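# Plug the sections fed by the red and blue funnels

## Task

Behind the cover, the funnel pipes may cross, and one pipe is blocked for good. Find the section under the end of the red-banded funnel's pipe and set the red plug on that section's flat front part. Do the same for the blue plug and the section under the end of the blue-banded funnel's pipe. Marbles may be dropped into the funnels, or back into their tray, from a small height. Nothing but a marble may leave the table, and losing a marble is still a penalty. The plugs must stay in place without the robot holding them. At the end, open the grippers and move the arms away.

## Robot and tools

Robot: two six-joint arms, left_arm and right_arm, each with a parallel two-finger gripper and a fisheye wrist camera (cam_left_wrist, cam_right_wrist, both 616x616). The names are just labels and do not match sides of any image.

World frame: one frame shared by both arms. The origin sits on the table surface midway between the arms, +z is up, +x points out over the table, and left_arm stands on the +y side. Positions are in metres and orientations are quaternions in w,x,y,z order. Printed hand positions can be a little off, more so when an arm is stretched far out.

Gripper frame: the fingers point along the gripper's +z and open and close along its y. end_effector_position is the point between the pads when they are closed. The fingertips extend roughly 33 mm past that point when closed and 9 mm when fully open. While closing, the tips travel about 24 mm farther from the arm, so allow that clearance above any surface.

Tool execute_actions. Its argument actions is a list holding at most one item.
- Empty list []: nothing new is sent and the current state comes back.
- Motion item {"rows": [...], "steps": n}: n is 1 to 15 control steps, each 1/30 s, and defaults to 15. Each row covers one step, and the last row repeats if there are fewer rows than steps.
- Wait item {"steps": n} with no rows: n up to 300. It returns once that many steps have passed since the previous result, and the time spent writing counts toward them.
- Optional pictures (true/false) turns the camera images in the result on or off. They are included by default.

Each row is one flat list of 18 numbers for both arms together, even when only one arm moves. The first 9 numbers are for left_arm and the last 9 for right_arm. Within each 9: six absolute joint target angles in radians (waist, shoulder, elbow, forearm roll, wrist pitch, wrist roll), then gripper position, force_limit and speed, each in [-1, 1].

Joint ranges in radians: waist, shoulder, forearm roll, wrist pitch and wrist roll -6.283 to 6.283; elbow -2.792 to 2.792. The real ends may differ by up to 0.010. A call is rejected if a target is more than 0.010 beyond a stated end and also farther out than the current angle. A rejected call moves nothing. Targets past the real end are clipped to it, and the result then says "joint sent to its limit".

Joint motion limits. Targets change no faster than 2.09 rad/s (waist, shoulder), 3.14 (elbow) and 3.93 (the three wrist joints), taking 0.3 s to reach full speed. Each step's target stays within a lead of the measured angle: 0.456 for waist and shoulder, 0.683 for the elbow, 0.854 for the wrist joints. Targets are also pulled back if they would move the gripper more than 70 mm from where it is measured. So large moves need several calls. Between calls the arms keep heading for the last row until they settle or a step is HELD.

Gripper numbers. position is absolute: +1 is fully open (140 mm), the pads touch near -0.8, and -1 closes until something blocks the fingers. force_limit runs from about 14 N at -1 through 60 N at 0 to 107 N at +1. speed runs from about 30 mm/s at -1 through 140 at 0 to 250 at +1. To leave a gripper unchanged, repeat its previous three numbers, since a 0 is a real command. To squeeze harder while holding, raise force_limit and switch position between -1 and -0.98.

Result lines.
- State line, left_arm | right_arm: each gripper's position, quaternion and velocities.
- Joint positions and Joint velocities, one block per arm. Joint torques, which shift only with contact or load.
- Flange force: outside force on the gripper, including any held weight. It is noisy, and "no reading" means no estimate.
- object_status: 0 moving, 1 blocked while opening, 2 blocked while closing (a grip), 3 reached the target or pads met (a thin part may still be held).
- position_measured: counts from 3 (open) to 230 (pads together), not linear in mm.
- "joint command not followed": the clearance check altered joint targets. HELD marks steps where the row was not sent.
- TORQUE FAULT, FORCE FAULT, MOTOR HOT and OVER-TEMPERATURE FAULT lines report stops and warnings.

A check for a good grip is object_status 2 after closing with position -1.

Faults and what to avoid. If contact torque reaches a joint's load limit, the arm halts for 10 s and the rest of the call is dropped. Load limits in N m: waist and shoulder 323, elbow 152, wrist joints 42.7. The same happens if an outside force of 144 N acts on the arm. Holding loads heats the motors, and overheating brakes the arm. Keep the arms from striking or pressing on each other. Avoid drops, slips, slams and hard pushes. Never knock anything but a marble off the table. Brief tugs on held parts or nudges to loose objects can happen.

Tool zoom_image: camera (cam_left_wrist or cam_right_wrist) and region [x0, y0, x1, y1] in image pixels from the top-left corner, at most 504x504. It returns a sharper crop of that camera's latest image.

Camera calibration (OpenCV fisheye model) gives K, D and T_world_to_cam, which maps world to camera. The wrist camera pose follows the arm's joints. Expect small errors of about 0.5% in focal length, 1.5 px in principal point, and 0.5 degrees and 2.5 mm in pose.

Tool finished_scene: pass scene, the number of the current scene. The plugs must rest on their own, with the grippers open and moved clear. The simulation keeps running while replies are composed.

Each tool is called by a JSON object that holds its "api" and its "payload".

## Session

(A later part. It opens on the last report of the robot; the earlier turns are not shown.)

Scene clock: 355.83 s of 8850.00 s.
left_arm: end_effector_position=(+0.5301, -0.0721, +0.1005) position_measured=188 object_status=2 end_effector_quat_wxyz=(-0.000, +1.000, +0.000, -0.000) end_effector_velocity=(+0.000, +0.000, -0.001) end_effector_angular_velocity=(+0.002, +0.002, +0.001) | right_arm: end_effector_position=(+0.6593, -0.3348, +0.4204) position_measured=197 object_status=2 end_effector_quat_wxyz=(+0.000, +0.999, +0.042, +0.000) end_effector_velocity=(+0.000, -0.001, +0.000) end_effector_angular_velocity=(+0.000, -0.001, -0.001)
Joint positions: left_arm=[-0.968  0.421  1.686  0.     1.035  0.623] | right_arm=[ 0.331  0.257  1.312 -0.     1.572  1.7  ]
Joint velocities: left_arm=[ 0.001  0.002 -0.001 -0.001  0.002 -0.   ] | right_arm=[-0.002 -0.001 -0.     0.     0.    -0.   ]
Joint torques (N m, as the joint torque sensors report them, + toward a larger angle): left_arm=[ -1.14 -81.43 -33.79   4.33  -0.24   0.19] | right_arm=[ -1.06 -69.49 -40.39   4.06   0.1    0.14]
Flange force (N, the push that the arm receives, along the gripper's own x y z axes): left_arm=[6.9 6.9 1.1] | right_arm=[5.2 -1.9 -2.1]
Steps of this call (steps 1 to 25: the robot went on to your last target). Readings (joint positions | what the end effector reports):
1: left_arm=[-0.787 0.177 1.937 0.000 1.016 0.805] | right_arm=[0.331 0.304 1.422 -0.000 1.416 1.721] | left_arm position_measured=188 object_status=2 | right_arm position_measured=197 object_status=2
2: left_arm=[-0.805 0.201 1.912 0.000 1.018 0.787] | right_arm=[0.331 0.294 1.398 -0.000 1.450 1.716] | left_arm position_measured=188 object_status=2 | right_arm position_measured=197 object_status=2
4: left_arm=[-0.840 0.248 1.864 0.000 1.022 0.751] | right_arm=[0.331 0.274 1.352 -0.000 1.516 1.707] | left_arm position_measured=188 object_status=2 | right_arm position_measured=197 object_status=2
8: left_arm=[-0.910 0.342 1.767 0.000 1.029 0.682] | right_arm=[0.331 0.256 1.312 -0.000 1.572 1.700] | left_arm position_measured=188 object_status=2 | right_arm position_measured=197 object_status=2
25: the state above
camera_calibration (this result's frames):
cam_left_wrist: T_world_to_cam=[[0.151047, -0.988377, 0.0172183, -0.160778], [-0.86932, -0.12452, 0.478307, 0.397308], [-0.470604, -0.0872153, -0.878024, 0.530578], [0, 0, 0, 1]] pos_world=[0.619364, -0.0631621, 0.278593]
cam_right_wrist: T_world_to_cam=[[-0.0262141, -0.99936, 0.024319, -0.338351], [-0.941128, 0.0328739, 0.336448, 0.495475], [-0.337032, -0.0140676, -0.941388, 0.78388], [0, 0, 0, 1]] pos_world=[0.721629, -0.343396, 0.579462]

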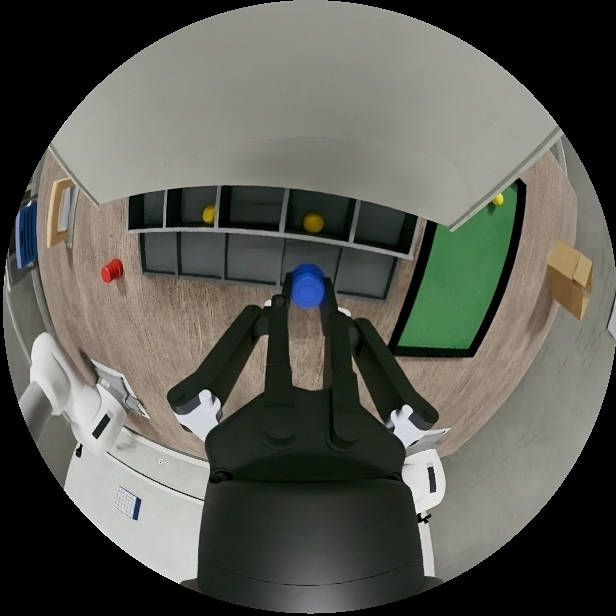

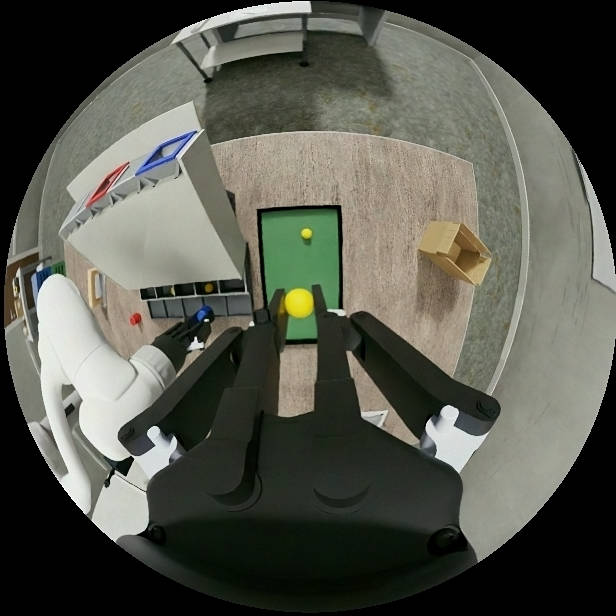

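{"api": "execute_actions", "payload": {"actions": [{"rows": [[-0.9693,0.4691,1.7123,0,0.9602,0.6225,-1,-0.5,-0.3, 0.3313,0.257,1.3124,0,1.5722,1.7,-1,-0.5,-0.3]], "steps": 15}]}}

Scene clock: 366.27 s of 8850.00 s.
left_arm: end_effector_position=(+0.5321, -0.0760, +0.0524) position_measured=188 object_status=2 end_effector_quat_wxyz=(-0.000, +1.000, +0.000, -0.000) end_effector_velocity=(-0.001, +0.001, -0.001) end_effector_angular_velocity=(+0.003, +0.001, -0.000) | right_arm: end_effector_position=(+0.6593, -0.3348, +0.4204) position_measured=197 object_status=2 end_effector_quat_wxyz=(+0.000, +0.999, +0.042, -0.000) end_effector_velocity=(-0.000, +0.001, -0.001) end_effector_angular_velocity=(-0.000, +0.001, +0.001)
Joint positions: left_arm=[-0.969  0.469  1.712 -0.     0.96   0.623] | right_arm=[0.331 0.257 1.312 0.    1.572 1.7  ]
Joint velocities: left_arm=[-0.     0.     0.002  0.001  0.    -0.   ] | right_arm=[ 0.001  0.001  0.    -0.    -0.     0.   ]
Joint torques (N m, as the joint torque sensors report them, + toward a larger angle): left_arm=[ -0.9  -84.39 -32.03   3.92  -0.22   0.21] | right_arm=[ -1.51 -70.87 -40.02   3.86   0.14   0.23]
Flange force (N, the push that the arm receives, along the gripper's own x y z axes): left_arm=[6.6 6.8 1.8] | right_arm=[8.0 -3.4 -2.6]
Steps of this call (steps 1 to 15: the robot went on to your last target; steps 16 to 90: nothing new was sent; then 6.93 s passed at rest; steps 91 to 105: all 15 steps of this action). Readings (joint positions | what the end effector reports):
91: left_arm=[-0.968 0.421 1.686 0.000 1.034 0.623] | right_arm=[0.331 0.257 1.312 0.000 1.572 1.700] | left_arm position_measured=188 object_status=2 | right_arm position_measured=197 object_status=2
92: left_arm=[-0.968 0.426 1.688 0.000 1.026 0.623] | right_arm=[0.331 0.257 1.312 0.000 1.572 1.700] | left_arm position_measured=188 object_status=2 | right_arm position_measured=197 object_status=2
94: left_arm=[-0.969 0.455 1.705 -0.000 0.982 0.623] | right_arm=[0.331 0.257 1.312 0.000 1.572 1.700] | left_arm position_measured=188 object_status=2 | right_arm position_measured=197 object_status=2
98: left_arm=[-0.969 0.469 1.712 -0.000 0.960 0.623] | right_arm=[0.331 0.257 1.312 0.000 1.572 1.700] | left_arm position_measured=188 object_status=2 | right_arm position_measured=197 object_status=2
105: the state above
camera_calibration (this result's frames):
cam_left_wrist: T_world_to_cam=[[0.151185, -0.988357, 0.0171391, -0.164137], [-0.86926, -0.124672, 0.478377, 0.421565], [-0.47067, -0.0872217, -0.877988, 0.489011], [0, 0, 0, 1]] pos_world=[0.621427, -0.0670165, 0.230492]
cam_right_wrist: T_world_to_cam=[[-0.0262571, -0.999359, 0.0243235, -0.338352], [-0.941109, 0.0329167, 0.336497, 0.495475], [-0.337082, -0.0140556, -0.94137, 0.78388], [0, 0, 0, 1]] pos_world=[0.721643, -0.343426, 0.579426]

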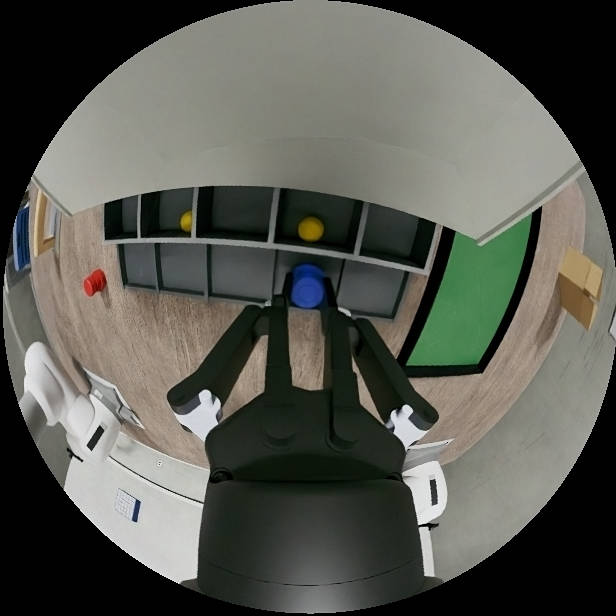

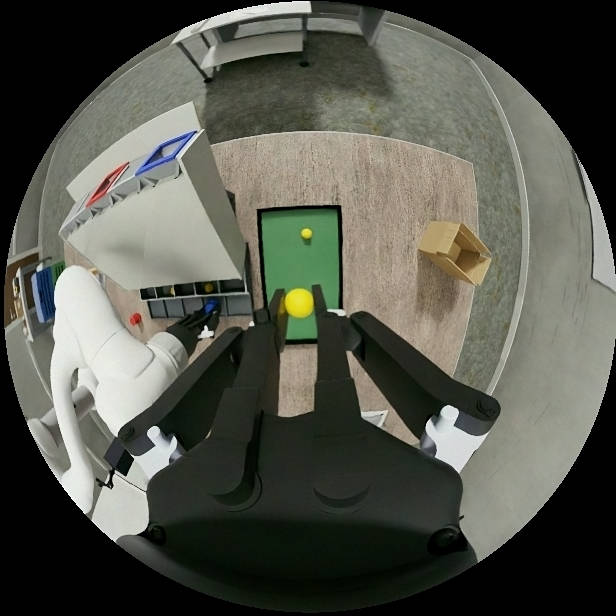

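{"api": "execute_actions", "payload": {"actions": [{"rows": [[-0.9693,0.4719,1.7143,0,0.9554,0.6225,-1,-0.5,-0.3, 0.3313,0.257,1.3124,0,1.5722,1.7,-1,-0.5,-0.3]], "steps": 8}], "pictures": false}}

Scene clock: 368.83 s of 8850.00 s.
left_arm: end_effector_position=(+0.5323, -0.0762, +0.0499) position_measured=188 object_status=2 end_effector_quat_wxyz=(+0.000, +1.000, +0.000, +0.000) end_effector_velocity=(-0.000, +0.001, -0.001) end_effector_angular_velocity=(+0.001, +0.000, -0.000) | right_arm: end_effector_position=(+0.6593, -0.3348, +0.4204) position_measured=197 object_status=2 end_effector_quat_wxyz=(+0.000, +0.999, +0.042, -0.000) end_effector_velocity=(+0.000, -0.000, +0.000) end_effector_angular_velocity=(+0.000, -0.000, -0.001)
Joint positions: left_arm=[-0.969  0.472  1.714  0.     0.955  0.623] | right_arm=[0.331 0.257 1.312 0.    1.572 1.7  ]
Joint velocities: left_arm=[-0.    -0.     0.002  0.    -0.001  0.   ] | right_arm=[-0.001  0.    -0.     0.    -0.    -0.   ]
Joint torques (N m, as the joint torque sensors report them, + toward a larger angle): left_arm=[ -0.24 -59.91 -15.71   3.79   0.49   0.3 ] | right_arm=[ -0.29 -70.02 -39.48   3.8    0.11   0.02]
Flange force (N, the push that the arm receives, along the gripper's own x y z axes): left_arm=[6.6 8.2 -31.8] | right_arm=[7.2 -1.9 -4.1]
Steps of this call (steps 1 to 15: the robot went on to your last target; steps 16 to 69: nothing new was sent; steps 70 to 77: all 8 steps of this action). Readings (joint positions | what the end effector reports):
70: left_arm=[-0.969 0.469 1.712 0.000 0.960 0.622] | right_arm=[0.331 0.257 1.312 0.000 1.572 1.700] | left_arm position_measured=188 object_status=2 | right_arm position_measured=197 object_status=2
71: left_arm=[-0.969 0.470 1.713 0.000 0.957 0.622] | right_arm=[0.331 0.257 1.312 0.000 1.572 1.700] | left_arm position_measured=188 object_status=2 | right_arm position_measured=197 object_status=2
73: left_arm=[-0.969 0.471 1.714 0.000 0.956 0.623] | right_arm=[0.331 0.257 1.312 0.000 1.572 1.700] | left_arm position_measured=188 object_status=2 | right_arm position_measured=197 object_status=2
77: the state above

{"api": "execute_actions", "payload": {"actions": [{"rows": [[-0.9693,0.4705,1.7133,0,0.9578,0.6225,-0.3,-0.5,-0.3, 0.3313,0.257,1.3124,0,1.5722,1.7,-1,-0.5,-0.3]], "steps": 10}], "pictures": false}}

{"api": "execute_actions", "payload": {"actions": [{"rows": [[-0.9684,0.4208,1.6858,0,1.035,0.6234,-0.3,-0.5,-0.3, 0.3313,0.257,1.3124,0,1.5722,1.7,-1,-0.5,-0.3]], "steps": 9}]}}

Scene clock: 378.50 s of 8850.00 s.
left_arm: end_effector_position=(+0.5321, -0.0760, +0.0508) position_measured=167 object_status=0 end_effector_quat_wxyz=(-0.000, +1.000, +0.000, -0.000) end_effector_velocity=(+0.001, -0.000, +0.002) end_effector_angular_velocity=(-0.003, -0.002, -0.000) | right_arm: end_effector_position=(+0.6593, -0.3348, +0.4204) position_measured=197 object_status=2 end_effector_quat_wxyz=(+0.000, +0.999, +0.042, -0.000) end_effector_velocity=(-0.000, -0.000, +0.000) end_effector_angular_velocity=(-0.000, -0.000, -0.000)
Joint positions: left_arm=[-0.969  0.471  1.713 -0.     0.958  0.622] | right_arm=[0.331 0.257 1.312 0.    1.572 1.7  ]
Joint velocities: left_arm=[ 0.    -0.002 -0.001  0.    -0.001  0.   ] | right_arm=[-0.    -0.001  0.    -0.     0.    -0.   ]
Joint torques (N m, as the joint torque sensors report them, + toward a larger angle): left_arm=[ -0.99 -84.28 -32.1    3.9   -0.2    0.26] | right_arm=[  0.4  -69.58 -39.82   4.13  -0.05   0.13]
Flange force (N, the push that the arm receives, along the gripper's own x y z axes): left_arm=[6.4 6.4 1.8] | right_arm=[6.1 -0.3 -3.7]
Steps of this call (steps 1 to 15: the robot went on to your last target; steps 16 to 90: nothing new was sent; then 6.33 s passed at rest; steps 91 to 100: all 10 steps of this action). Readings (joint positions | what the end effector reports):
91: left_arm=[-0.969 0.472 1.714 -0.000 0.956 0.623] | right_arm=[0.331 0.257 1.312 0.000 1.572 1.700] | left_arm position_measured=188 object_status=0 | right_arm position_measured=197 object_status=2
92: left_arm=[-0.969 0.472 1.714 -0.000 0.957 0.622] | right_arm=[0.331 0.257 1.312 0.000 1.572 1.700] | left_arm position_measured=188 object_status=0 | right_arm position_measured=197 object_status=2
94: left_arm=[-0.969 0.471 1.714 -0.000 0.958 0.622] | right_arm=[0.331 0.257 1.312 0.000 1.572 1.700] | left_arm position_measured=172 object_status=0 | right_arm position_measured=197 object_status=2
98: left_arm=[-0.969 0.471 1.713 -0.000 0.958 0.622] | right_arm=[0.331 0.257 1.312 0.000 1.572 1.700] | left_arm position_measured=167 object_status=0 | right_arm position_measured=197 object_status=2
100: the state above

Scene clock: 378.80 s of 8850.00 s.
left_arm: end_effector_position=(+0.5302, -0.0723, +0.1008) position_measured=167 object_status=3 end_effector_quat_wxyz=(+0.000, +1.000, +0.000, +0.000) end_effector_velocity=(-0.000, +0.000, -0.003) end_effector_angular_velocity=(+0.005, +0.003, -0.002) | right_arm: end_effector_position=(+0.6593, -0.3348, +0.4204) position_measured=197 object_status=2 end_effector_quat_wxyz=(+0.000, +0.999, +0.042, -0.000) end_effector_velocity=(-0.000, -0.001, +0.001) end_effector_angular_velocity=(+0.000, -0.002, -0.001)
Joint positions: left_arm=[-0.968  0.42   1.686  0.     1.035  0.623] | right_arm=[0.331 0.257 1.312 0.    1.572 1.7  ]
Joint velocities: left_arm=[-0.     0.005 -0.     0.     0.001  0.001] | right_arm=[-0.001 -0.002 -0.    -0.    -0.    -0.   ]
Joint torques (N m, as the joint torque sensors report them, + toward a larger angle): left_arm=[ -0.31 -85.37 -35.47   4.08  -0.04   0.44] | right_arm=[ -1.03 -70.15 -40.57   4.02   0.04   0.24]
Flange force (N, the push that the arm receives, along the gripper's own x y z axes): left_arm=[7.0 9.2 4.9] | right_arm=[5.4 -2.1 -2.1]
Steps of this call (steps 1 to 9: all 9 steps of this action). Readings (joint positions | what the end effector reports):
1: left_arm=[-0.969 0.470 1.713 -0.000 0.959 0.622] | right_arm=[0.331 0.257 1.312 0.000 1.572 1.700] | left_arm position_measured=167 object_status=0 | right_arm position_measured=197 object_status=2
2: left_arm=[-0.969 0.465 1.711 -0.000 0.967 0.622] | right_arm=[0.331 0.257 1.312 0.000 1.572 1.700] | left_arm position_measured=167 object_status=0 | right_arm position_measured=197 object_status=2
4: left_arm=[-0.969 0.436 1.694 -0.000 1.012 0.622] | right_arm=[0.331 0.257 1.312 0.000 1.572 1.700] | left_arm position_measured=167 object_status=3 | right_arm position_measured=197 object_status=2
8: left_arm=[-0.968 0.420 1.686 0.000 1.035 0.623] | right_arm=[0.331 0.257 1.312 0.000 1.572 1.700] | left_arm position_measured=167 object_status=3 | right_arm position_measured=197 object_status=2
9: the state above
camera_calibration (this result's frames):
cam_left_wrist: T_world_to_cam=[[0.15108, -0.988361, 0.0178239, -0.161023], [-0.869517, -0.124293, 0.478008, 0.397364], [-0.470229, -0.0877155, -0.878175, 0.530712], [0, 0, 0, 1]] pos_world=[0.619398, -0.0632074, 0.278985]
cam_right_wrist: T_world_to_cam=[[-0.0262572, -0.999359, 0.0243234, -0.338352], [-0.941109, 0.0329167, 0.336497, 0.495475], [-0.337082, -0.0140555, -0.94137, 0.78388], [0, 0, 0, 1]] pos_world=[0.721643, -0.343426, 0.579426]

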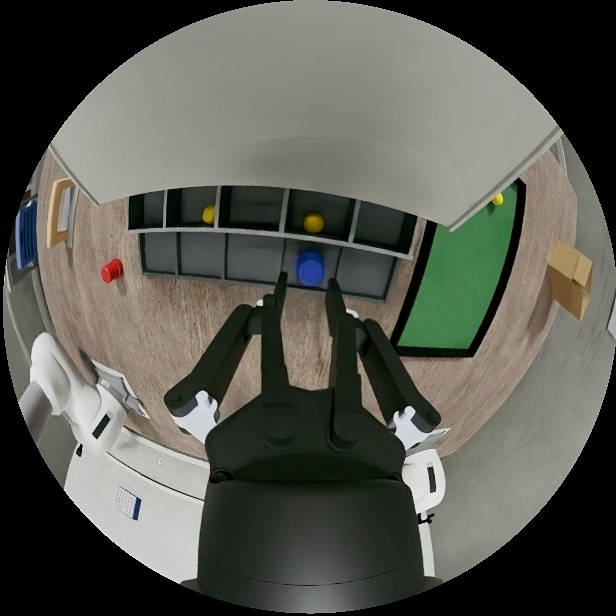

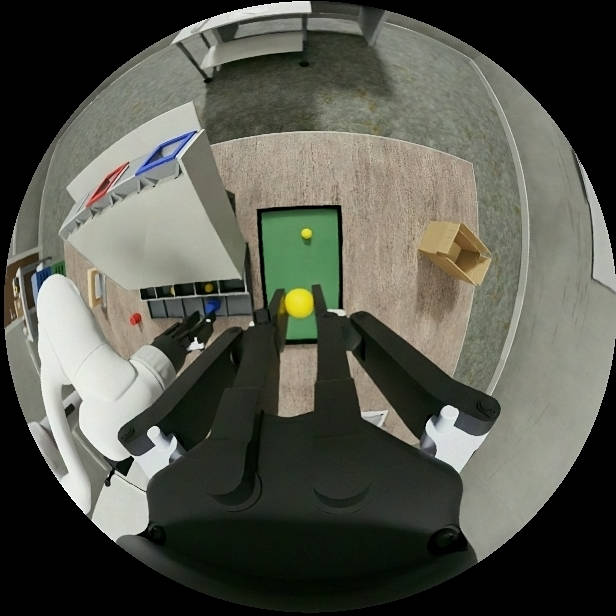

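{"api": "execute_actions", "payload": {"actions": [{"rows": [[-0.5876,0.0609,2.16,0,0.9207,1.0042,-0.1,-0.5,0, 0.3313,0.257,1.3124,0,1.5722,1.7,-1,-0.5,-0.3],[-0.5876,0.0609,2.16,0,0.9207,1.0042,-0.1,-0.5,0, 0.3313,0.257,1.3124,0,1.5722,1.7,-1,-0.5,-0.3],[-0.5876,0.0609,2.16,0,0.9207,1.0042,-0.1,-0.5,0, 0.3313,0.257,1.3124,0,1.5722,1.7,-1,-0.5,-0.3],[-0.5876,0.0609,2.16,0,0.9207,1.0042,-0.1,-0.5,0, 0.3313,0.257,1.3124,0,1.5722,1.7,-1,-0.5,-0.3],[-0.5876,0.0609,2.16,0,0.9207,1.0042,-0.1,-0.5,0, 0.3313,0.257,1.3124,0,1.5722,1.7,-1,-0.5,-0.3],[-0.5876,0.0609,2.16,0,0.9207,1.0042,-0.1,-0.5,0, 0.6684,0.6449,0.8424,0,1.2043,1.571,-1,-0.5,-0.3]], "steps": 15}], "pictures": false}}

{"api": "execute_actions", "payload": {"actions": [{"steps": 30}]}}

Scene clock: 387.07 s of 8850.00 s.
left_arm: end_effector_position=(+0.5297, +0.1818, +0.1079) position_measured=141 object_status=3 end_effector_quat_wxyz=(-0.000, +1.000, +0.000, -0.000) end_effector_velocity=(-0.130, +0.561, -0.024) end_effector_angular_velocity=(-0.001, -0.001, +0.004) | right_arm: end_effector_position=(+0.7631, -0.2024, +0.4127) position_measured=197 object_status=2 end_effector_quat_wxyz=(-0.018, +0.988, +0.129, +0.082) end_effector_velocity=(+0.321, +0.526, -0.031) end_effector_angular_velocity=(+0.174, -0.578, +0.624)
Joint positions: left_arm=[-0.697  0.165  2.024 -0.     0.954  0.895] | right_arm=[0.457 0.403 1.137 0.    1.434 1.652]
Joint velocities: left_arm=[ 0.64  -0.605  0.793  0.    -0.189  0.636] | right_arm=[ 0.454  0.521 -0.632  0.    -0.492 -0.173]
Joint torques (N m, as the joint torque sensors report them, + toward a larger angle): left_arm=[ -2.75 -55.3  -28.62   3.63  -0.12   0.7 ] | right_arm=[  2.53 -86.08 -40.04   4.14  -0.45   0.09]
Flange force (N, the push that the arm receives, along the gripper's own x y z axes): left_arm=[8.4 6.5 -0.9] | right_arm=[9.5 -0.8 -2.0]
Steps of this call (steps 1 to 15: the robot went on to your last target; steps 16 to 90: nothing new was sent; then 4.77 s passed at rest; steps 91 to 105: all 15 steps of this action). Readings (joint positions | what the end effector reports):
91: left_arm=[-0.968 0.421 1.686 -0.000 1.035 0.624] | right_arm=[0.331 0.257 1.312 0.000 1.572 1.700] | left_arm position_measured=167 object_status=0 | right_arm position_measured=197 object_status=2
92: left_arm=[-0.963 0.416 1.693 -0.000 1.033 0.629] | right_arm=[0.331 0.257 1.312 0.000 1.572 1.700] | left_arm position_measured=162 object_status=0 | right_arm position_measured=197 object_status=2
94: left_arm=[-0.930 0.385 1.735 -0.000 1.023 0.663] | right_arm=[0.331 0.257 1.312 0.000 1.572 1.700] | left_arm position_measured=147 object_status=0 | right_arm position_measured=197 object_status=2
98: left_arm=[-0.846 0.305 1.839 -0.000 0.998 0.746] | right_arm=[0.347 0.275 1.290 0.000 1.555 1.694] | left_arm position_measured=141 object_status=0 | right_arm position_measured=197 object_status=2
105: the state above

Scene clock: 388.07 s of 8850.00 s.
left_arm: end_effector_position=(+0.4992, +0.2736, +0.1005) position_measured=141 object_status=3 end_effector_quat_wxyz=(-0.000, +1.000, +0.000, -0.000) end_effector_velocity=(-0.001, +0.000, +0.000) end_effector_angular_velocity=(+0.000, -0.000, -0.001) | right_arm: end_effector_position=(+0.8637, +0.0713, +0.3952) position_measured=197 object_status=2 end_effector_quat_wxyz=(-0.061, +0.938, +0.265, +0.215) end_effector_velocity=(+0.000, -0.000, -0.000) end_effector_angular_velocity=(-0.000, -0.000, -0.000)
Joint positions: left_arm=[-0.588  0.061  2.16  -0.     0.921  1.004] | right_arm=[0.668 0.645 0.842 0.    1.204 1.571]
Joint velocities: left_arm=[-0.    -0.002  0.001  0.     0.001  0.   ] | right_arm=[-0.  0.  0. -0. -0. -0.]
Joint torques (N m, as the joint torque sensors report them, + toward a larger angle): left_arm=[ -0.2  -42.75 -31.21   3.97  -0.21   0.3 ] | right_arm=[  -1.23 -108.13  -41.12    4.04   -1.19    0.14]
Flange force (N, the push that the arm receives, along the gripper's own x y z axes): left_arm=[6.7 3.9 1.1] | right_arm=[12.5 -1.5 1.4]
Steps of this call (steps 1 to 30: the robot went on to your last target). Readings (joint positions | what the end effector reports):
1: left_arm=[-0.675 0.144 2.051 -0.000 0.947 0.916] | right_arm=[0.473 0.420 1.115 0.000 1.418 1.646] | left_arm position_measured=141 object_status=3 | right_arm position_measured=197 object_status=2
2: left_arm=[-0.654 0.124 2.078 -0.000 0.941 0.938] | right_arm=[0.488 0.438 1.094 0.000 1.401 1.640] | left_arm position_measured=141 object_status=3 | right_arm position_measured=197 object_status=2
4: left_arm=[-0.612 0.084 2.129 -0.000 0.928 0.979] | right_arm=[0.518 0.473 1.051 0.000 1.368 1.628] | left_arm position_measured=141 object_status=3 | right_arm position_measured=197 object_status=2
8: left_arm=[-0.588 0.061 2.159 -0.000 0.921 1.004] | right_arm=[0.579 0.542 0.967 0.000 1.302 1.605] | left_arm position_measured=141 object_status=3 | right_arm position_measured=197 object_status=2
30: the state above
All arms were judged still, so your last target was given up. Only a new action makes them travel on or press farther. Fingers that are still opening or closing keep moving.
camera_calibration (this result's frames):
cam_left_wrist: T_world_to_cam=[[0.151157, -0.988359, 0.0172749, 0.185534], [-0.869302, -0.124588, 0.478321, 0.413584], [-0.470601, -0.0873187, -0.878015, 0.546219], [0, 0, 0, 1]] pos_world=[0.588536, 0.282597, 0.278558]
cam_right_wrist: T_world_to_cam=[[0.426096, -0.904293, -0.0263794, -0.303939], [-0.900886, -0.421463, -0.103789, 0.854621], [0.0827378, 0.067989, -0.994249, 0.487273], [0, 0, 0, 1]] pos_world=[0.859108, 0.0522128, 0.565154]

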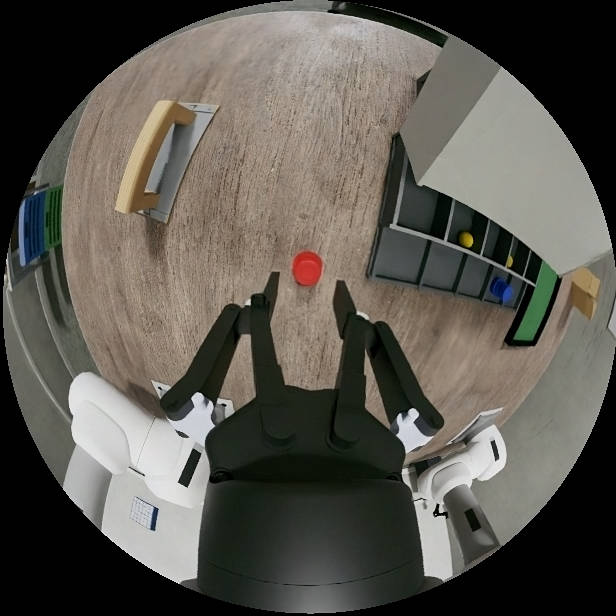

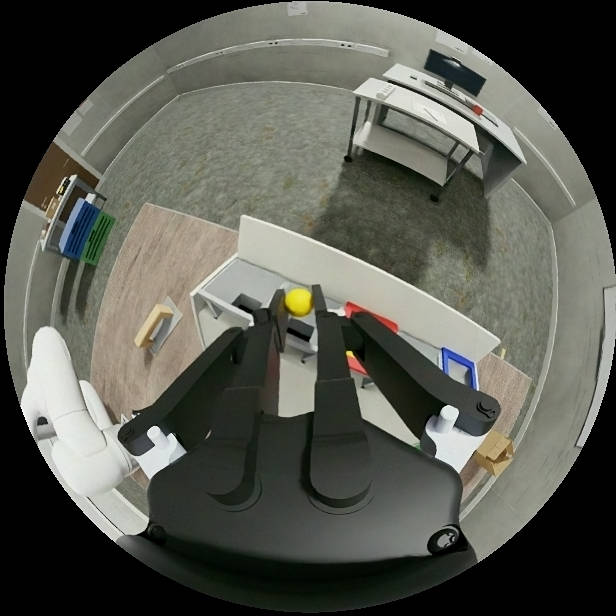

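{"api": "execute_actions", "payload": {"actions": [{"rows": [[-0.5876,0.1303,2.2083,0,0.803,1.0042,-0.1,-0.5,0, 0.6684,0.6449,0.8424,0,1.2043,1.571,-0.2,-0.5,0]], "steps": 12}]}}

Scene clock: 391.63 s of 8850.00 s.
left_arm: end_effector_position=(+0.4993, +0.2735, +0.0464) position_measured=141 object_status=3 end_effector_quat_wxyz=(-0.000, +1.000, +0.000, -0.000) end_effector_velocity=(+0.001, -0.001, +0.001) end_effector_angular_velocity=(-0.002, -0.003, -0.001) | right_arm: end_effector_position=(+0.8637, +0.0712, +0.3952) position_measured=154 object_status=0 end_effector_quat_wxyz=(-0.061, +0.938, +0.265, +0.215) end_effector_velocity=(+0.001, -0.000, +0.001) end_effector_angular_velocity=(+0.001, -0.002, -0.001)
Joint positions: left_arm=[-0.588  0.13   2.208  0.     0.803  1.004] | right_arm=[0.668 0.645 0.842 0.    1.204 1.571]
Joint velocities: left_arm=[-0.001 -0.002 -0.001 -0.    -0.001 -0.   ] | right_arm=[-0.001 -0.    -0.    -0.    -0.002  0.   ]
Joint torques (N m, as the joint torque sensors report them, + toward a larger angle): left_arm=[ -0.53 -45.32 -28.3    3.56  -0.25   0.32] | right_arm=[  -0.62 -107.43  -40.34    3.89   -0.96    0.14]
Flange force (N, the push that the arm receives, along the gripper's own x y z axes): left_arm=[4.8 1.7 -1.3] | right_arm=[14.5 -0.8 1.4]
Steps of this call (steps 1 to 90: nothing new was sent; then 0.17 s passed at rest; steps 91 to 102: all 12 steps of this action). Readings (joint positions | what the end effector reports):
91: left_arm=[-0.588 0.061 2.160 0.000 0.920 1.004] | right_arm=[0.668 0.645 0.842 0.000 1.204 1.571] | left_arm position_measured=141 object_status=3 | right_arm position_measured=197 object_status=0
92: left_arm=[-0.588 0.066 2.164 0.000 0.911 1.004] | right_arm=[0.668 0.645 0.842 0.000 1.204 1.571] | left_arm position_measured=141 object_status=3 | right_arm position_measured=197 object_status=0
94: left_arm=[-0.588 0.098 2.187 0.000 0.856 1.004] | right_arm=[0.668 0.645 0.842 0.000 1.204 1.571] | left_arm position_measured=141 object_status=3 | right_arm position_measured=177 object_status=0
98: left_arm=[-0.588 0.130 2.208 0.000 0.803 1.004] | right_arm=[0.668 0.645 0.842 0.000 1.204 1.571] | left_arm position_measured=141 object_status=3 | right_arm position_measured=154 object_status=0
102: the state above
camera_calibration (this result's frames):
cam_left_wrist: T_world_to_cam=[[0.15098, -0.988387, 0.0171935, 0.186505], [-0.869325, -0.124472, 0.478311, 0.43942], [-0.470616, -0.0871619, -0.878022, 0.49877], [0, 0, 0, 1]] pos_world=[0.58857, 0.282509, 0.224545]
cam_right_wrist: T_world_to_cam=[[0.426055, -0.904313, -0.0263656, -0.303962], [-0.900915, -0.421431, -0.103668, 0.854531], [0.0826368, 0.0679213, -0.994262, 0.487319], [0, 0, 0, 1]] pos_world=[0.859094, 0.0521503, 0.565096]

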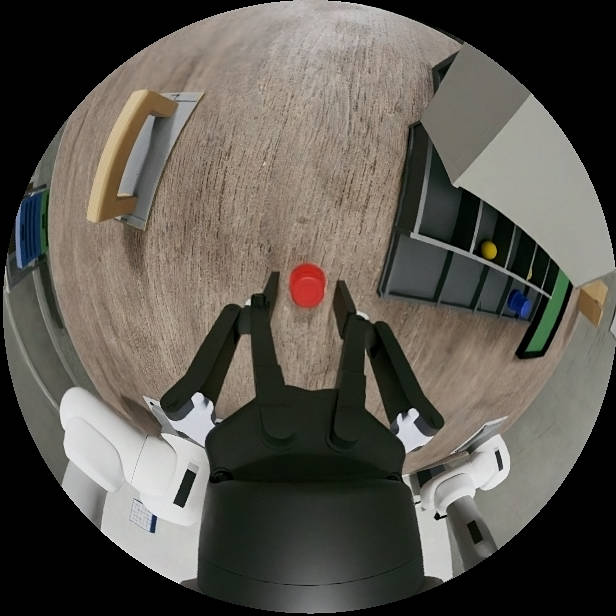

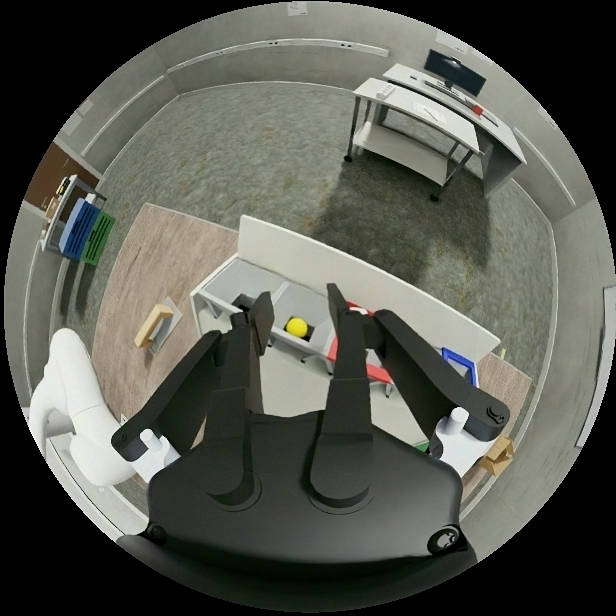

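{"api": "execute_actions", "payload": {"actions": [{"rows": [[-0.5876,0.1303,2.2083,0,0.803,1.0042,-1,-0.5,-0.3, 0.3018,0.3456,1.1945,0,1.6015,1.7546,-0.2,-0.5,0]], "steps": 15}], "pictures": false}}

{"api": "execute_actions", "payload": {"actions": [{"rows": [[-0.5876,0.0609,2.16,0,0.9207,1.0042,-1,-0.5,-0.3, 0.3018,0.3456,1.1945,0,1.6015,1.7546,-0.2,-0.5,0]], "steps": 9}], "pictures": false}}

{"api": "execute_actions", "payload": {"actions": [{"rows": [[-0.5876,0.0609,2.16,0,0.9207,1.0042,-1,-0.5,-0.3, 0.3018,0.49,1.6294,0,1.0222,1.7546,-0.2,-0.5,0]], "steps": 15}], "pictures": false}}

{"api": "execute_actions", "payload": {"actions": [{"steps": 14}]}}

Scene clock: 404.00 s of 8850.00 s.
left_arm: end_effector_position=(+0.4992, +0.2736, +0.0465) position_measured=188 object_status=2 end_effector_quat_wxyz=(+0.000, +1.000, +0.000, +0.000) end_effector_velocity=(-0.000, +0.000, -0.001) end_effector_angular_velocity=(+0.001, +0.001, -0.000) | right_arm: end_effector_position=(+0.8005, -0.2017, +0.4087) position_measured=154 object_status=3 end_effector_quat_wxyz=(-0.019, +0.990, +0.107, +0.085) end_effector_velocity=(-0.249, -0.569, +0.040) end_effector_angular_velocity=(-0.158, +0.606, -0.769)
Joint positions: left_arm=[-0.588  0.13   2.208 -0.     0.803  1.004] | right_arm=[ 0.444  0.462  1.058 -0.     1.447  1.683]
Joint velocities: left_arm=[-0.     0.002 -0.     0.    -0.     0.   ] | right_arm=[-0.514 -0.421  0.493  0.     0.553  0.258]
Joint torques (N m, as the joint torque sensors report them, + toward a larger angle): left_arm=[ -1.39 -42.79 -25.34   3.54  -0.47   0.17] | right_arm=[ -1.27 -93.71 -40.53   4.04  -0.33  -0.04]
Flange force (N, the push that the arm receives, along the gripper's own x y z axes): left_arm=[7.9 1.6 -5.0] | right_arm=[9.8 -5.8 -0.5]
Steps of this call (steps 1 to 15: the robot went on to your last target; steps 16 to 170: nothing new was sent; then 6.20 s passed at rest; steps 171 to 185: all 15 steps of this action). Readings (joint positions | what the end effector reports):
171: left_arm=[-0.588 0.130 2.208 -0.000 0.803 1.004] | right_arm=[0.668 0.645 0.843 -0.000 1.204 1.571] | left_arm position_measured=141 object_status=0 | right_arm position_measured=154 object_status=3
172: left_arm=[-0.588 0.130 2.208 -0.000 0.803 1.004] | right_arm=[0.663 0.641 0.848 -0.000 1.210 1.573] | left_arm position_measured=145 object_status=0 | right_arm position_measured=154 object_status=3
174: left_arm=[-0.588 0.130 2.208 0.000 0.803 1.004] | right_arm=[0.632 0.615 0.878 -0.000 1.244 1.589] | left_arm position_measured=157 object_status=0 | right_arm position_measured=154 object_status=3
178: left_arm=[-0.588 0.130 2.208 -0.000 0.803 1.004] | right_arm=[0.564 0.560 0.943 -0.000 1.317 1.623] | left_arm position_measured=180 object_status=0 | right_arm position_measured=154 object_status=3
185: the state above

Scene clock: 404.30 s of 8850.00 s.
left_arm: end_effector_position=(+0.4992, +0.2736, +0.1006) position_measured=188 object_status=2 end_effector_quat_wxyz=(+0.000, +1.000, +0.000, +0.000) end_effector_velocity=(-0.002, +0.001, -0.001) end_effector_angular_velocity=(+0.003, +0.005, +0.000) | right_arm: end_effector_position=(+0.7167, -0.3448, +0.4208) position_measured=154 object_status=3 end_effector_quat_wxyz=(-0.000, +1.000, +0.001, +0.001) end_effector_velocity=(-0.057, -0.077, +0.009) end_effector_angular_velocity=(-0.018, +0.094, -0.125)
Joint positions: left_arm=[-0.588  0.061  2.16  -0.     0.921  1.004] | right_arm=[ 0.303  0.346  1.193 -0.     1.6    1.754]
Joint velocities: left_arm=[ 0.     0.     0.002  0.     0.004 -0.   ] | right_arm=[-0.085 -0.071  0.082 -0.     0.085  0.04 ]
Joint torques (N m, as the joint torque sensors report them, + toward a larger angle): left_arm=[ -2.58 -36.11 -29.92   3.73  -0.13   0.24] | right_arm=[ 27.98 -50.68 -36.84   4.97  -1.21   0.25]
Flange force (N, the push that the arm receives, along the gripper's own x y z axes): left_arm=[4.0 -2.2 -1.9] | right_arm=[10.4 -2.5 -4.0]
Steps of this call (steps 1 to 9: all 9 steps of this action). Readings (joint positions | what the end effector reports):
1: left_arm=[-0.588 0.130 2.208 -0.000 0.804 1.004] | right_arm=[0.427 0.448 1.074 -0.000 1.466 1.692] | left_arm position_measured=188 object_status=2 | right_arm position_measured=154 object_status=3
2: left_arm=[-0.588 0.125 2.205 -0.000 0.813 1.004] | right_arm=[0.409 0.433 1.091 -0.000 1.485 1.700] | left_arm position_measured=188 object_status=2 | right_arm position_measured=154 object_status=3
4: left_arm=[-0.588 0.092 2.182 -0.000 0.868 1.004] | right_arm=[0.374 0.405 1.125 -0.000 1.523 1.718] | left_arm position_measured=188 object_status=2 | right_arm position_measured=154 object_status=3
8: left_arm=[-0.588 0.061 2.160 -0.000 0.920 1.004] | right_arm=[0.309 0.351 1.187 -0.000 1.593 1.751] | left_arm position_measured=188 object_status=2 | right_arm position_measured=154 object_status=3
9: the state above

Scene clock: 404.80 s of 8850.00 s.
left_arm: end_effector_position=(+0.4992, +0.2736, +0.1005) position_measured=188 object_status=2 end_effector_quat_wxyz=(+0.000, +1.000, +0.000, +0.000) end_effector_velocity=(+0.000, +0.000, -0.000) end_effector_angular_velocity=(+0.000, +0.001, +0.001) | right_arm: end_effector_position=(+0.7315, -0.3429, +0.1499) position_measured=154 object_status=3 end_effector_quat_wxyz=(+0.000, +1.000, +0.000, +0.000) end_effector_velocity=(-0.090, -0.017, -0.600) end_effector_angular_velocity=(-0.001, +0.005, +0.000)
Joint positions: left_arm=[-0.588  0.061  2.16  -0.     0.921  1.004] | right_arm=[ 0.302  0.457  1.531 -0.     1.154  1.755]
Joint velocities: left_arm=[ 0.001  0.     0.    -0.     0.    -0.   ] | right_arm=[ 0.     0.26   0.776 -0.    -1.03   0.001]
Joint torques (N m, as the joint torque sensors report them, + toward a larger angle): left_arm=[ -1.25 -41.36 -31.4    3.75  -0.29   0.35] | right_arm=[ -0.46 -88.81 -36.95   3.63   0.25  -0.06]
Flange force (N, the push that the arm receives, along the gripper's own x y z axes): left_arm=[6.3 1.1 -0.2] | right_arm=[6.2 -2.7 1.7]
Steps of this call (steps 1 to 15: all 15 steps of this action). Readings (joint positions | what the end effector reports):
1: left_arm=[-0.588 0.061 2.160 -0.000 0.921 1.004] | right_arm=[0.302 0.346 1.195 -0.000 1.601 1.754] | left_arm position_measured=188 object_status=2 | right_arm position_measured=154 object_status=3
2: left_arm=[-0.588 0.061 2.160 -0.000 0.921 1.004] | right_arm=[0.302 0.348 1.202 -0.000 1.591 1.754] | left_arm position_measured=188 object_status=2 | right_arm position_measured=154 object_status=3
4: left_arm=[-0.588 0.061 2.160 -0.000 0.921 1.004] | right_arm=[0.302 0.363 1.247 -0.000 1.530 1.754] | left_arm position_measured=188 object_status=2 | right_arm position_measured=154 object_status=3
8: left_arm=[-0.588 0.061 2.160 -0.000 0.921 1.004] | right_arm=[0.302 0.397 1.349 -0.000 1.395 1.754] | left_arm position_measured=188 object_status=2 | right_arm position_measured=154 object_status=3
15: the state above

Scene clock: 405.27 s of 8850.00 s.
left_arm: end_effector_position=(+0.4992, +0.2736, +0.1005) position_measured=188 object_status=2 end_effector_quat_wxyz=(-0.000, +1.000, +0.000, -0.000) end_effector_velocity=(-0.000, +0.000, -0.000) end_effector_angular_velocity=(+0.000, +0.000, +0.000) | right_arm: end_effector_position=(+0.7157, -0.3459, +0.0754) position_measured=154 object_status=3 end_effector_quat_wxyz=(+0.000, +1.000, +0.000, -0.000) end_effector_velocity=(+0.000, +0.001, +0.000) end_effector_angular_velocity=(+0.001, -0.002, +0.001)
Joint positions: left_arm=[-0.588  0.061  2.16   0.     0.921  1.004] | right_arm=[ 0.302  0.49   1.629 -0.     1.022  1.755]
Joint velocities: left_arm=[-0.    -0.     0.001 -0.    -0.    -0.   ] | right_arm=[ 0.001 -0.001  0.     0.    -0.001 -0.   ]
Joint torques (N m, as the joint torque sensors report them, + toward a larger angle): left_arm=[ -1.24 -41.24 -30.9    3.81  -0.18   0.27] | right_arm=[ -0.42 -86.65 -33.56   3.59   0.1    0.09]
Flange force (N, the push that the arm receives, along the gripper's own x y z axes): left_arm=[7.2 1.4 -0.4] | right_arm=[7.5 -2.5 1.0]
Steps of this call (steps 1 to 14: the robot went on to your last target). Readings (joint positions | what the end effector reports):
1: left_arm=[-0.588 0.061 2.160 -0.000 0.921 1.004] | right_arm=[0.302 0.466 1.557 -0.000 1.119 1.755] | left_arm position_measured=188 object_status=2 | right_arm position_measured=154 object_status=3
2: left_arm=[-0.588 0.061 2.160 -0.000 0.921 1.004] | right_arm=[0.302 0.475 1.583 -0.000 1.084 1.755] | left_arm position_measured=188 object_status=2 | right_arm position_measured=154 object_status=3
4: left_arm=[-0.588 0.061 2.160 -0.000 0.921 1.004] | right_arm=[0.302 0.488 1.623 -0.000 1.033 1.755] | left_arm position_measured=188 object_status=2 | right_arm position_measured=154 object_status=3
8: left_arm=[-0.588 0.061 2.160 -0.000 0.921 1.004] | right_arm=[0.302 0.490 1.629 -0.000 1.022 1.755] | left_arm position_measured=188 object_status=2 | right_arm position_measured=154 object_status=3
14: the state above
camera_calibration (this result's frames):
cam_left_wrist: T_world_to_cam=[[0.151181, -0.988355, 0.0172914, 0.185533], [-0.869312, -0.124604, 0.4783, 0.413588], [-0.470575, -0.0873416, -0.878026, 0.546239], [0, 0, 0, 1]] pos_world=[0.588534, 0.282617, 0.278585]
cam_right_wrist: T_world_to_cam=[[-0.110101, -0.993619, 0.0244668, -0.277518], [-0.934952, 0.11189, 0.336667, 0.687929], [-0.337257, 0.014192, -0.941306, 0.487829], [0, 0, 0, 1]] pos_world=[0.777149, -0.359643, 0.234383]

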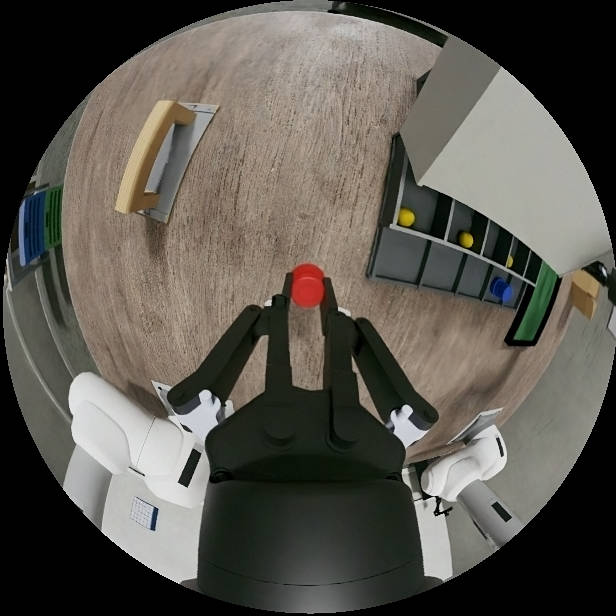

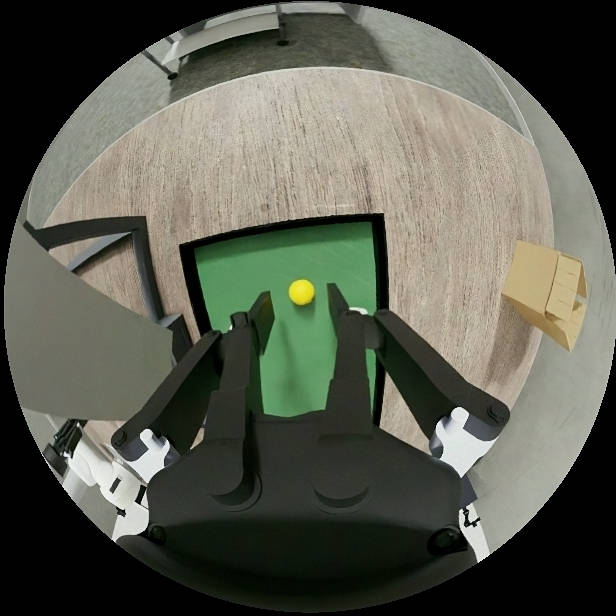

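{"api": "execute_actions", "payload": {"actions": [{"rows": [[-0.5876,0.0609,2.16,0,0.9207,1.0042,-1,-0.5,-0.3, 0.3018,0.5209,1.6535,0,0.9672,1.7546,-0.2,-0.5,0]], "steps": 9}], "pictures": false}}

{"api": "execute_actions", "payload": {"actions": [{"rows": [[-0.5876,0.0609,2.16,0,0.9207,1.0042,-1,-0.5,-0.3, 0.3018,0.5209,1.6535,0,0.9672,1.7546,-1,-0.5,-0.3]], "steps": 15}], "pictures": false}}

Scene clock: 411.13 s of 8850.00 s.
left_arm: end_effector_position=(+0.4992, +0.2736, +0.1005) position_measured=188 object_status=2 end_effector_quat_wxyz=(-0.000, +1.000, +0.000, -0.000) end_effector_velocity=(-0.000, -0.000, +0.000) end_effector_angular_velocity=(+0.001, +0.001, -0.000) | right_arm: end_effector_position=(+0.7155, -0.3456, +0.0402) position_measured=154 object_status=3 end_effector_quat_wxyz=(-0.000, +1.000, +0.000, -0.000) end_effector_velocity=(+0.001, -0.000, +0.001) end_effector_angular_velocity=(+0.001, -0.003, -0.000)
Joint positions: left_arm=[-0.588  0.061  2.16  -0.     0.921  1.004] | right_arm=[0.302 0.521 1.654 0.    0.967 1.755]
Joint velocities: left_arm=[-0.001 -0.    -0.001  0.     0.002 -0.   ] | right_arm=[-0.001 -0.002  0.    -0.    -0.002  0.   ]
Joint torques (N m, as the joint torque sensors report them, + toward a larger angle): left_arm=[ -1.27 -43.4  -31.23   3.81  -0.29   0.39] | right_arm=[ -0.83 -87.43 -33.17   3.27   0.35   0.27]
Flange force (N, the push that the arm receives, along the gripper's own x y z axes): left_arm=[9.2 3.0 2.0] | right_arm=[4.4 -1.6 1.3]
Steps of this call (steps 1 to 30: the robot went on to your last target; steps 31 to 90: nothing new was sent; then 2.57 s passed at rest; steps 91 to 99: all 9 steps of this action). Readings (joint positions | what the end effector reports):
91: left_arm=[-0.588 0.061 2.160 -0.000 0.921 1.004] | right_arm=[0.302 0.490 1.629 0.000 1.021 1.755] | left_arm position_measured=188 object_status=2 | right_arm position_measured=154 object_status=3
92: left_arm=[-0.588 0.061 2.160 0.000 0.921 1.004] | right_arm=[0.302 0.495 1.633 0.000 1.011 1.755] | left_arm position_measured=188 object_status=2 | right_arm position_measured=154 object_status=3
94: left_arm=[-0.588 0.061 2.160 -0.000 0.921 1.004] | right_arm=[0.302 0.517 1.651 0.000 0.974 1.755] | left_arm position_measured=188 object_status=2 | right_arm position_measured=154 object_status=3
98: left_arm=[-0.588 0.061 2.160 0.000 0.921 1.004] | right_arm=[0.302 0.521 1.654 0.000 0.967 1.755] | left_arm position_measured=188 object_status=2 | right_arm position_measured=154 object_status=3
99: the state above

Scene clock: 411.63 s of 8850.00 s.
left_arm: end_effector_position=(+0.4992, +0.2736, +0.1005) position_measured=188 object_status=2 end_effector_quat_wxyz=(-0.000, +1.000, +0.000, -0.000) end_effector_velocity=(+0.000, -0.000, -0.000) end_effector_angular_velocity=(-0.000, -0.000, +0.000) | right_arm: end_effector_position=(+0.7157, -0.3457, +0.0404) position_measured=197 object_status=2 end_effector_quat_wxyz=(-0.000, +1.000, +0.000, -0.000) end_effector_velocity=(-0.000, -0.000, -0.001) end_effector_angular_velocity=(-0.000, +0.002, -0.000)
Joint positions: left_arm=[-0.588  0.061  2.16   0.     0.921  1.004] | right_arm=[0.302 0.521 1.654 0.    0.967 1.755]
Joint velocities: left_arm=[-0.     0.001 -0.    -0.    -0.001 -0.   ] | right_arm=[-0.     0.001  0.     0.     0.001 -0.   ]
Joint torques (N m, as the joint torque sensors report them, + toward a larger angle): left_arm=[ -1.08 -42.14 -31.4    3.79  -0.23   0.2 ] | right_arm=[ -1.38 -88.44 -33.1    3.31  -0.05  -0.02]
Flange force (N, the push that the arm receives, along the gripper's own x y z axes): left_arm=[7.5 2.2 1.2] | right_arm=[6.3 -3.3 2.3]
Steps of this call (steps 1 to 15: all 15 steps of this action). Readings (joint positions | what the end effector reports):
1: left_arm=[-0.588 0.061 2.160 0.000 0.921 1.004] | right_arm=[0.302 0.521 1.654 0.000 0.967 1.755] | left_arm position_measured=188 object_status=2 | right_arm position_measured=154 object_status=0
2: left_arm=[-0.588 0.061 2.160 0.000 0.921 1.004] | right_arm=[0.302 0.521 1.654 0.000 0.967 1.755] | left_arm position_measured=188 object_status=2 | right_arm position_measured=158 object_status=0
4: left_arm=[-0.588 0.061 2.160 0.000 0.921 1.004] | right_arm=[0.302 0.521 1.654 0.000 0.967 1.755] | left_arm position_measured=188 object_status=2 | right_arm position_measured=169 object_status=0
8: left_arm=[-0.588 0.061 2.160 0.000 0.921 1.004] | right_arm=[0.302 0.521 1.654 0.000 0.967 1.755] | left_arm position_measured=188 object_status=2 | right_arm position_measured=193 object_status=0
15: the state above


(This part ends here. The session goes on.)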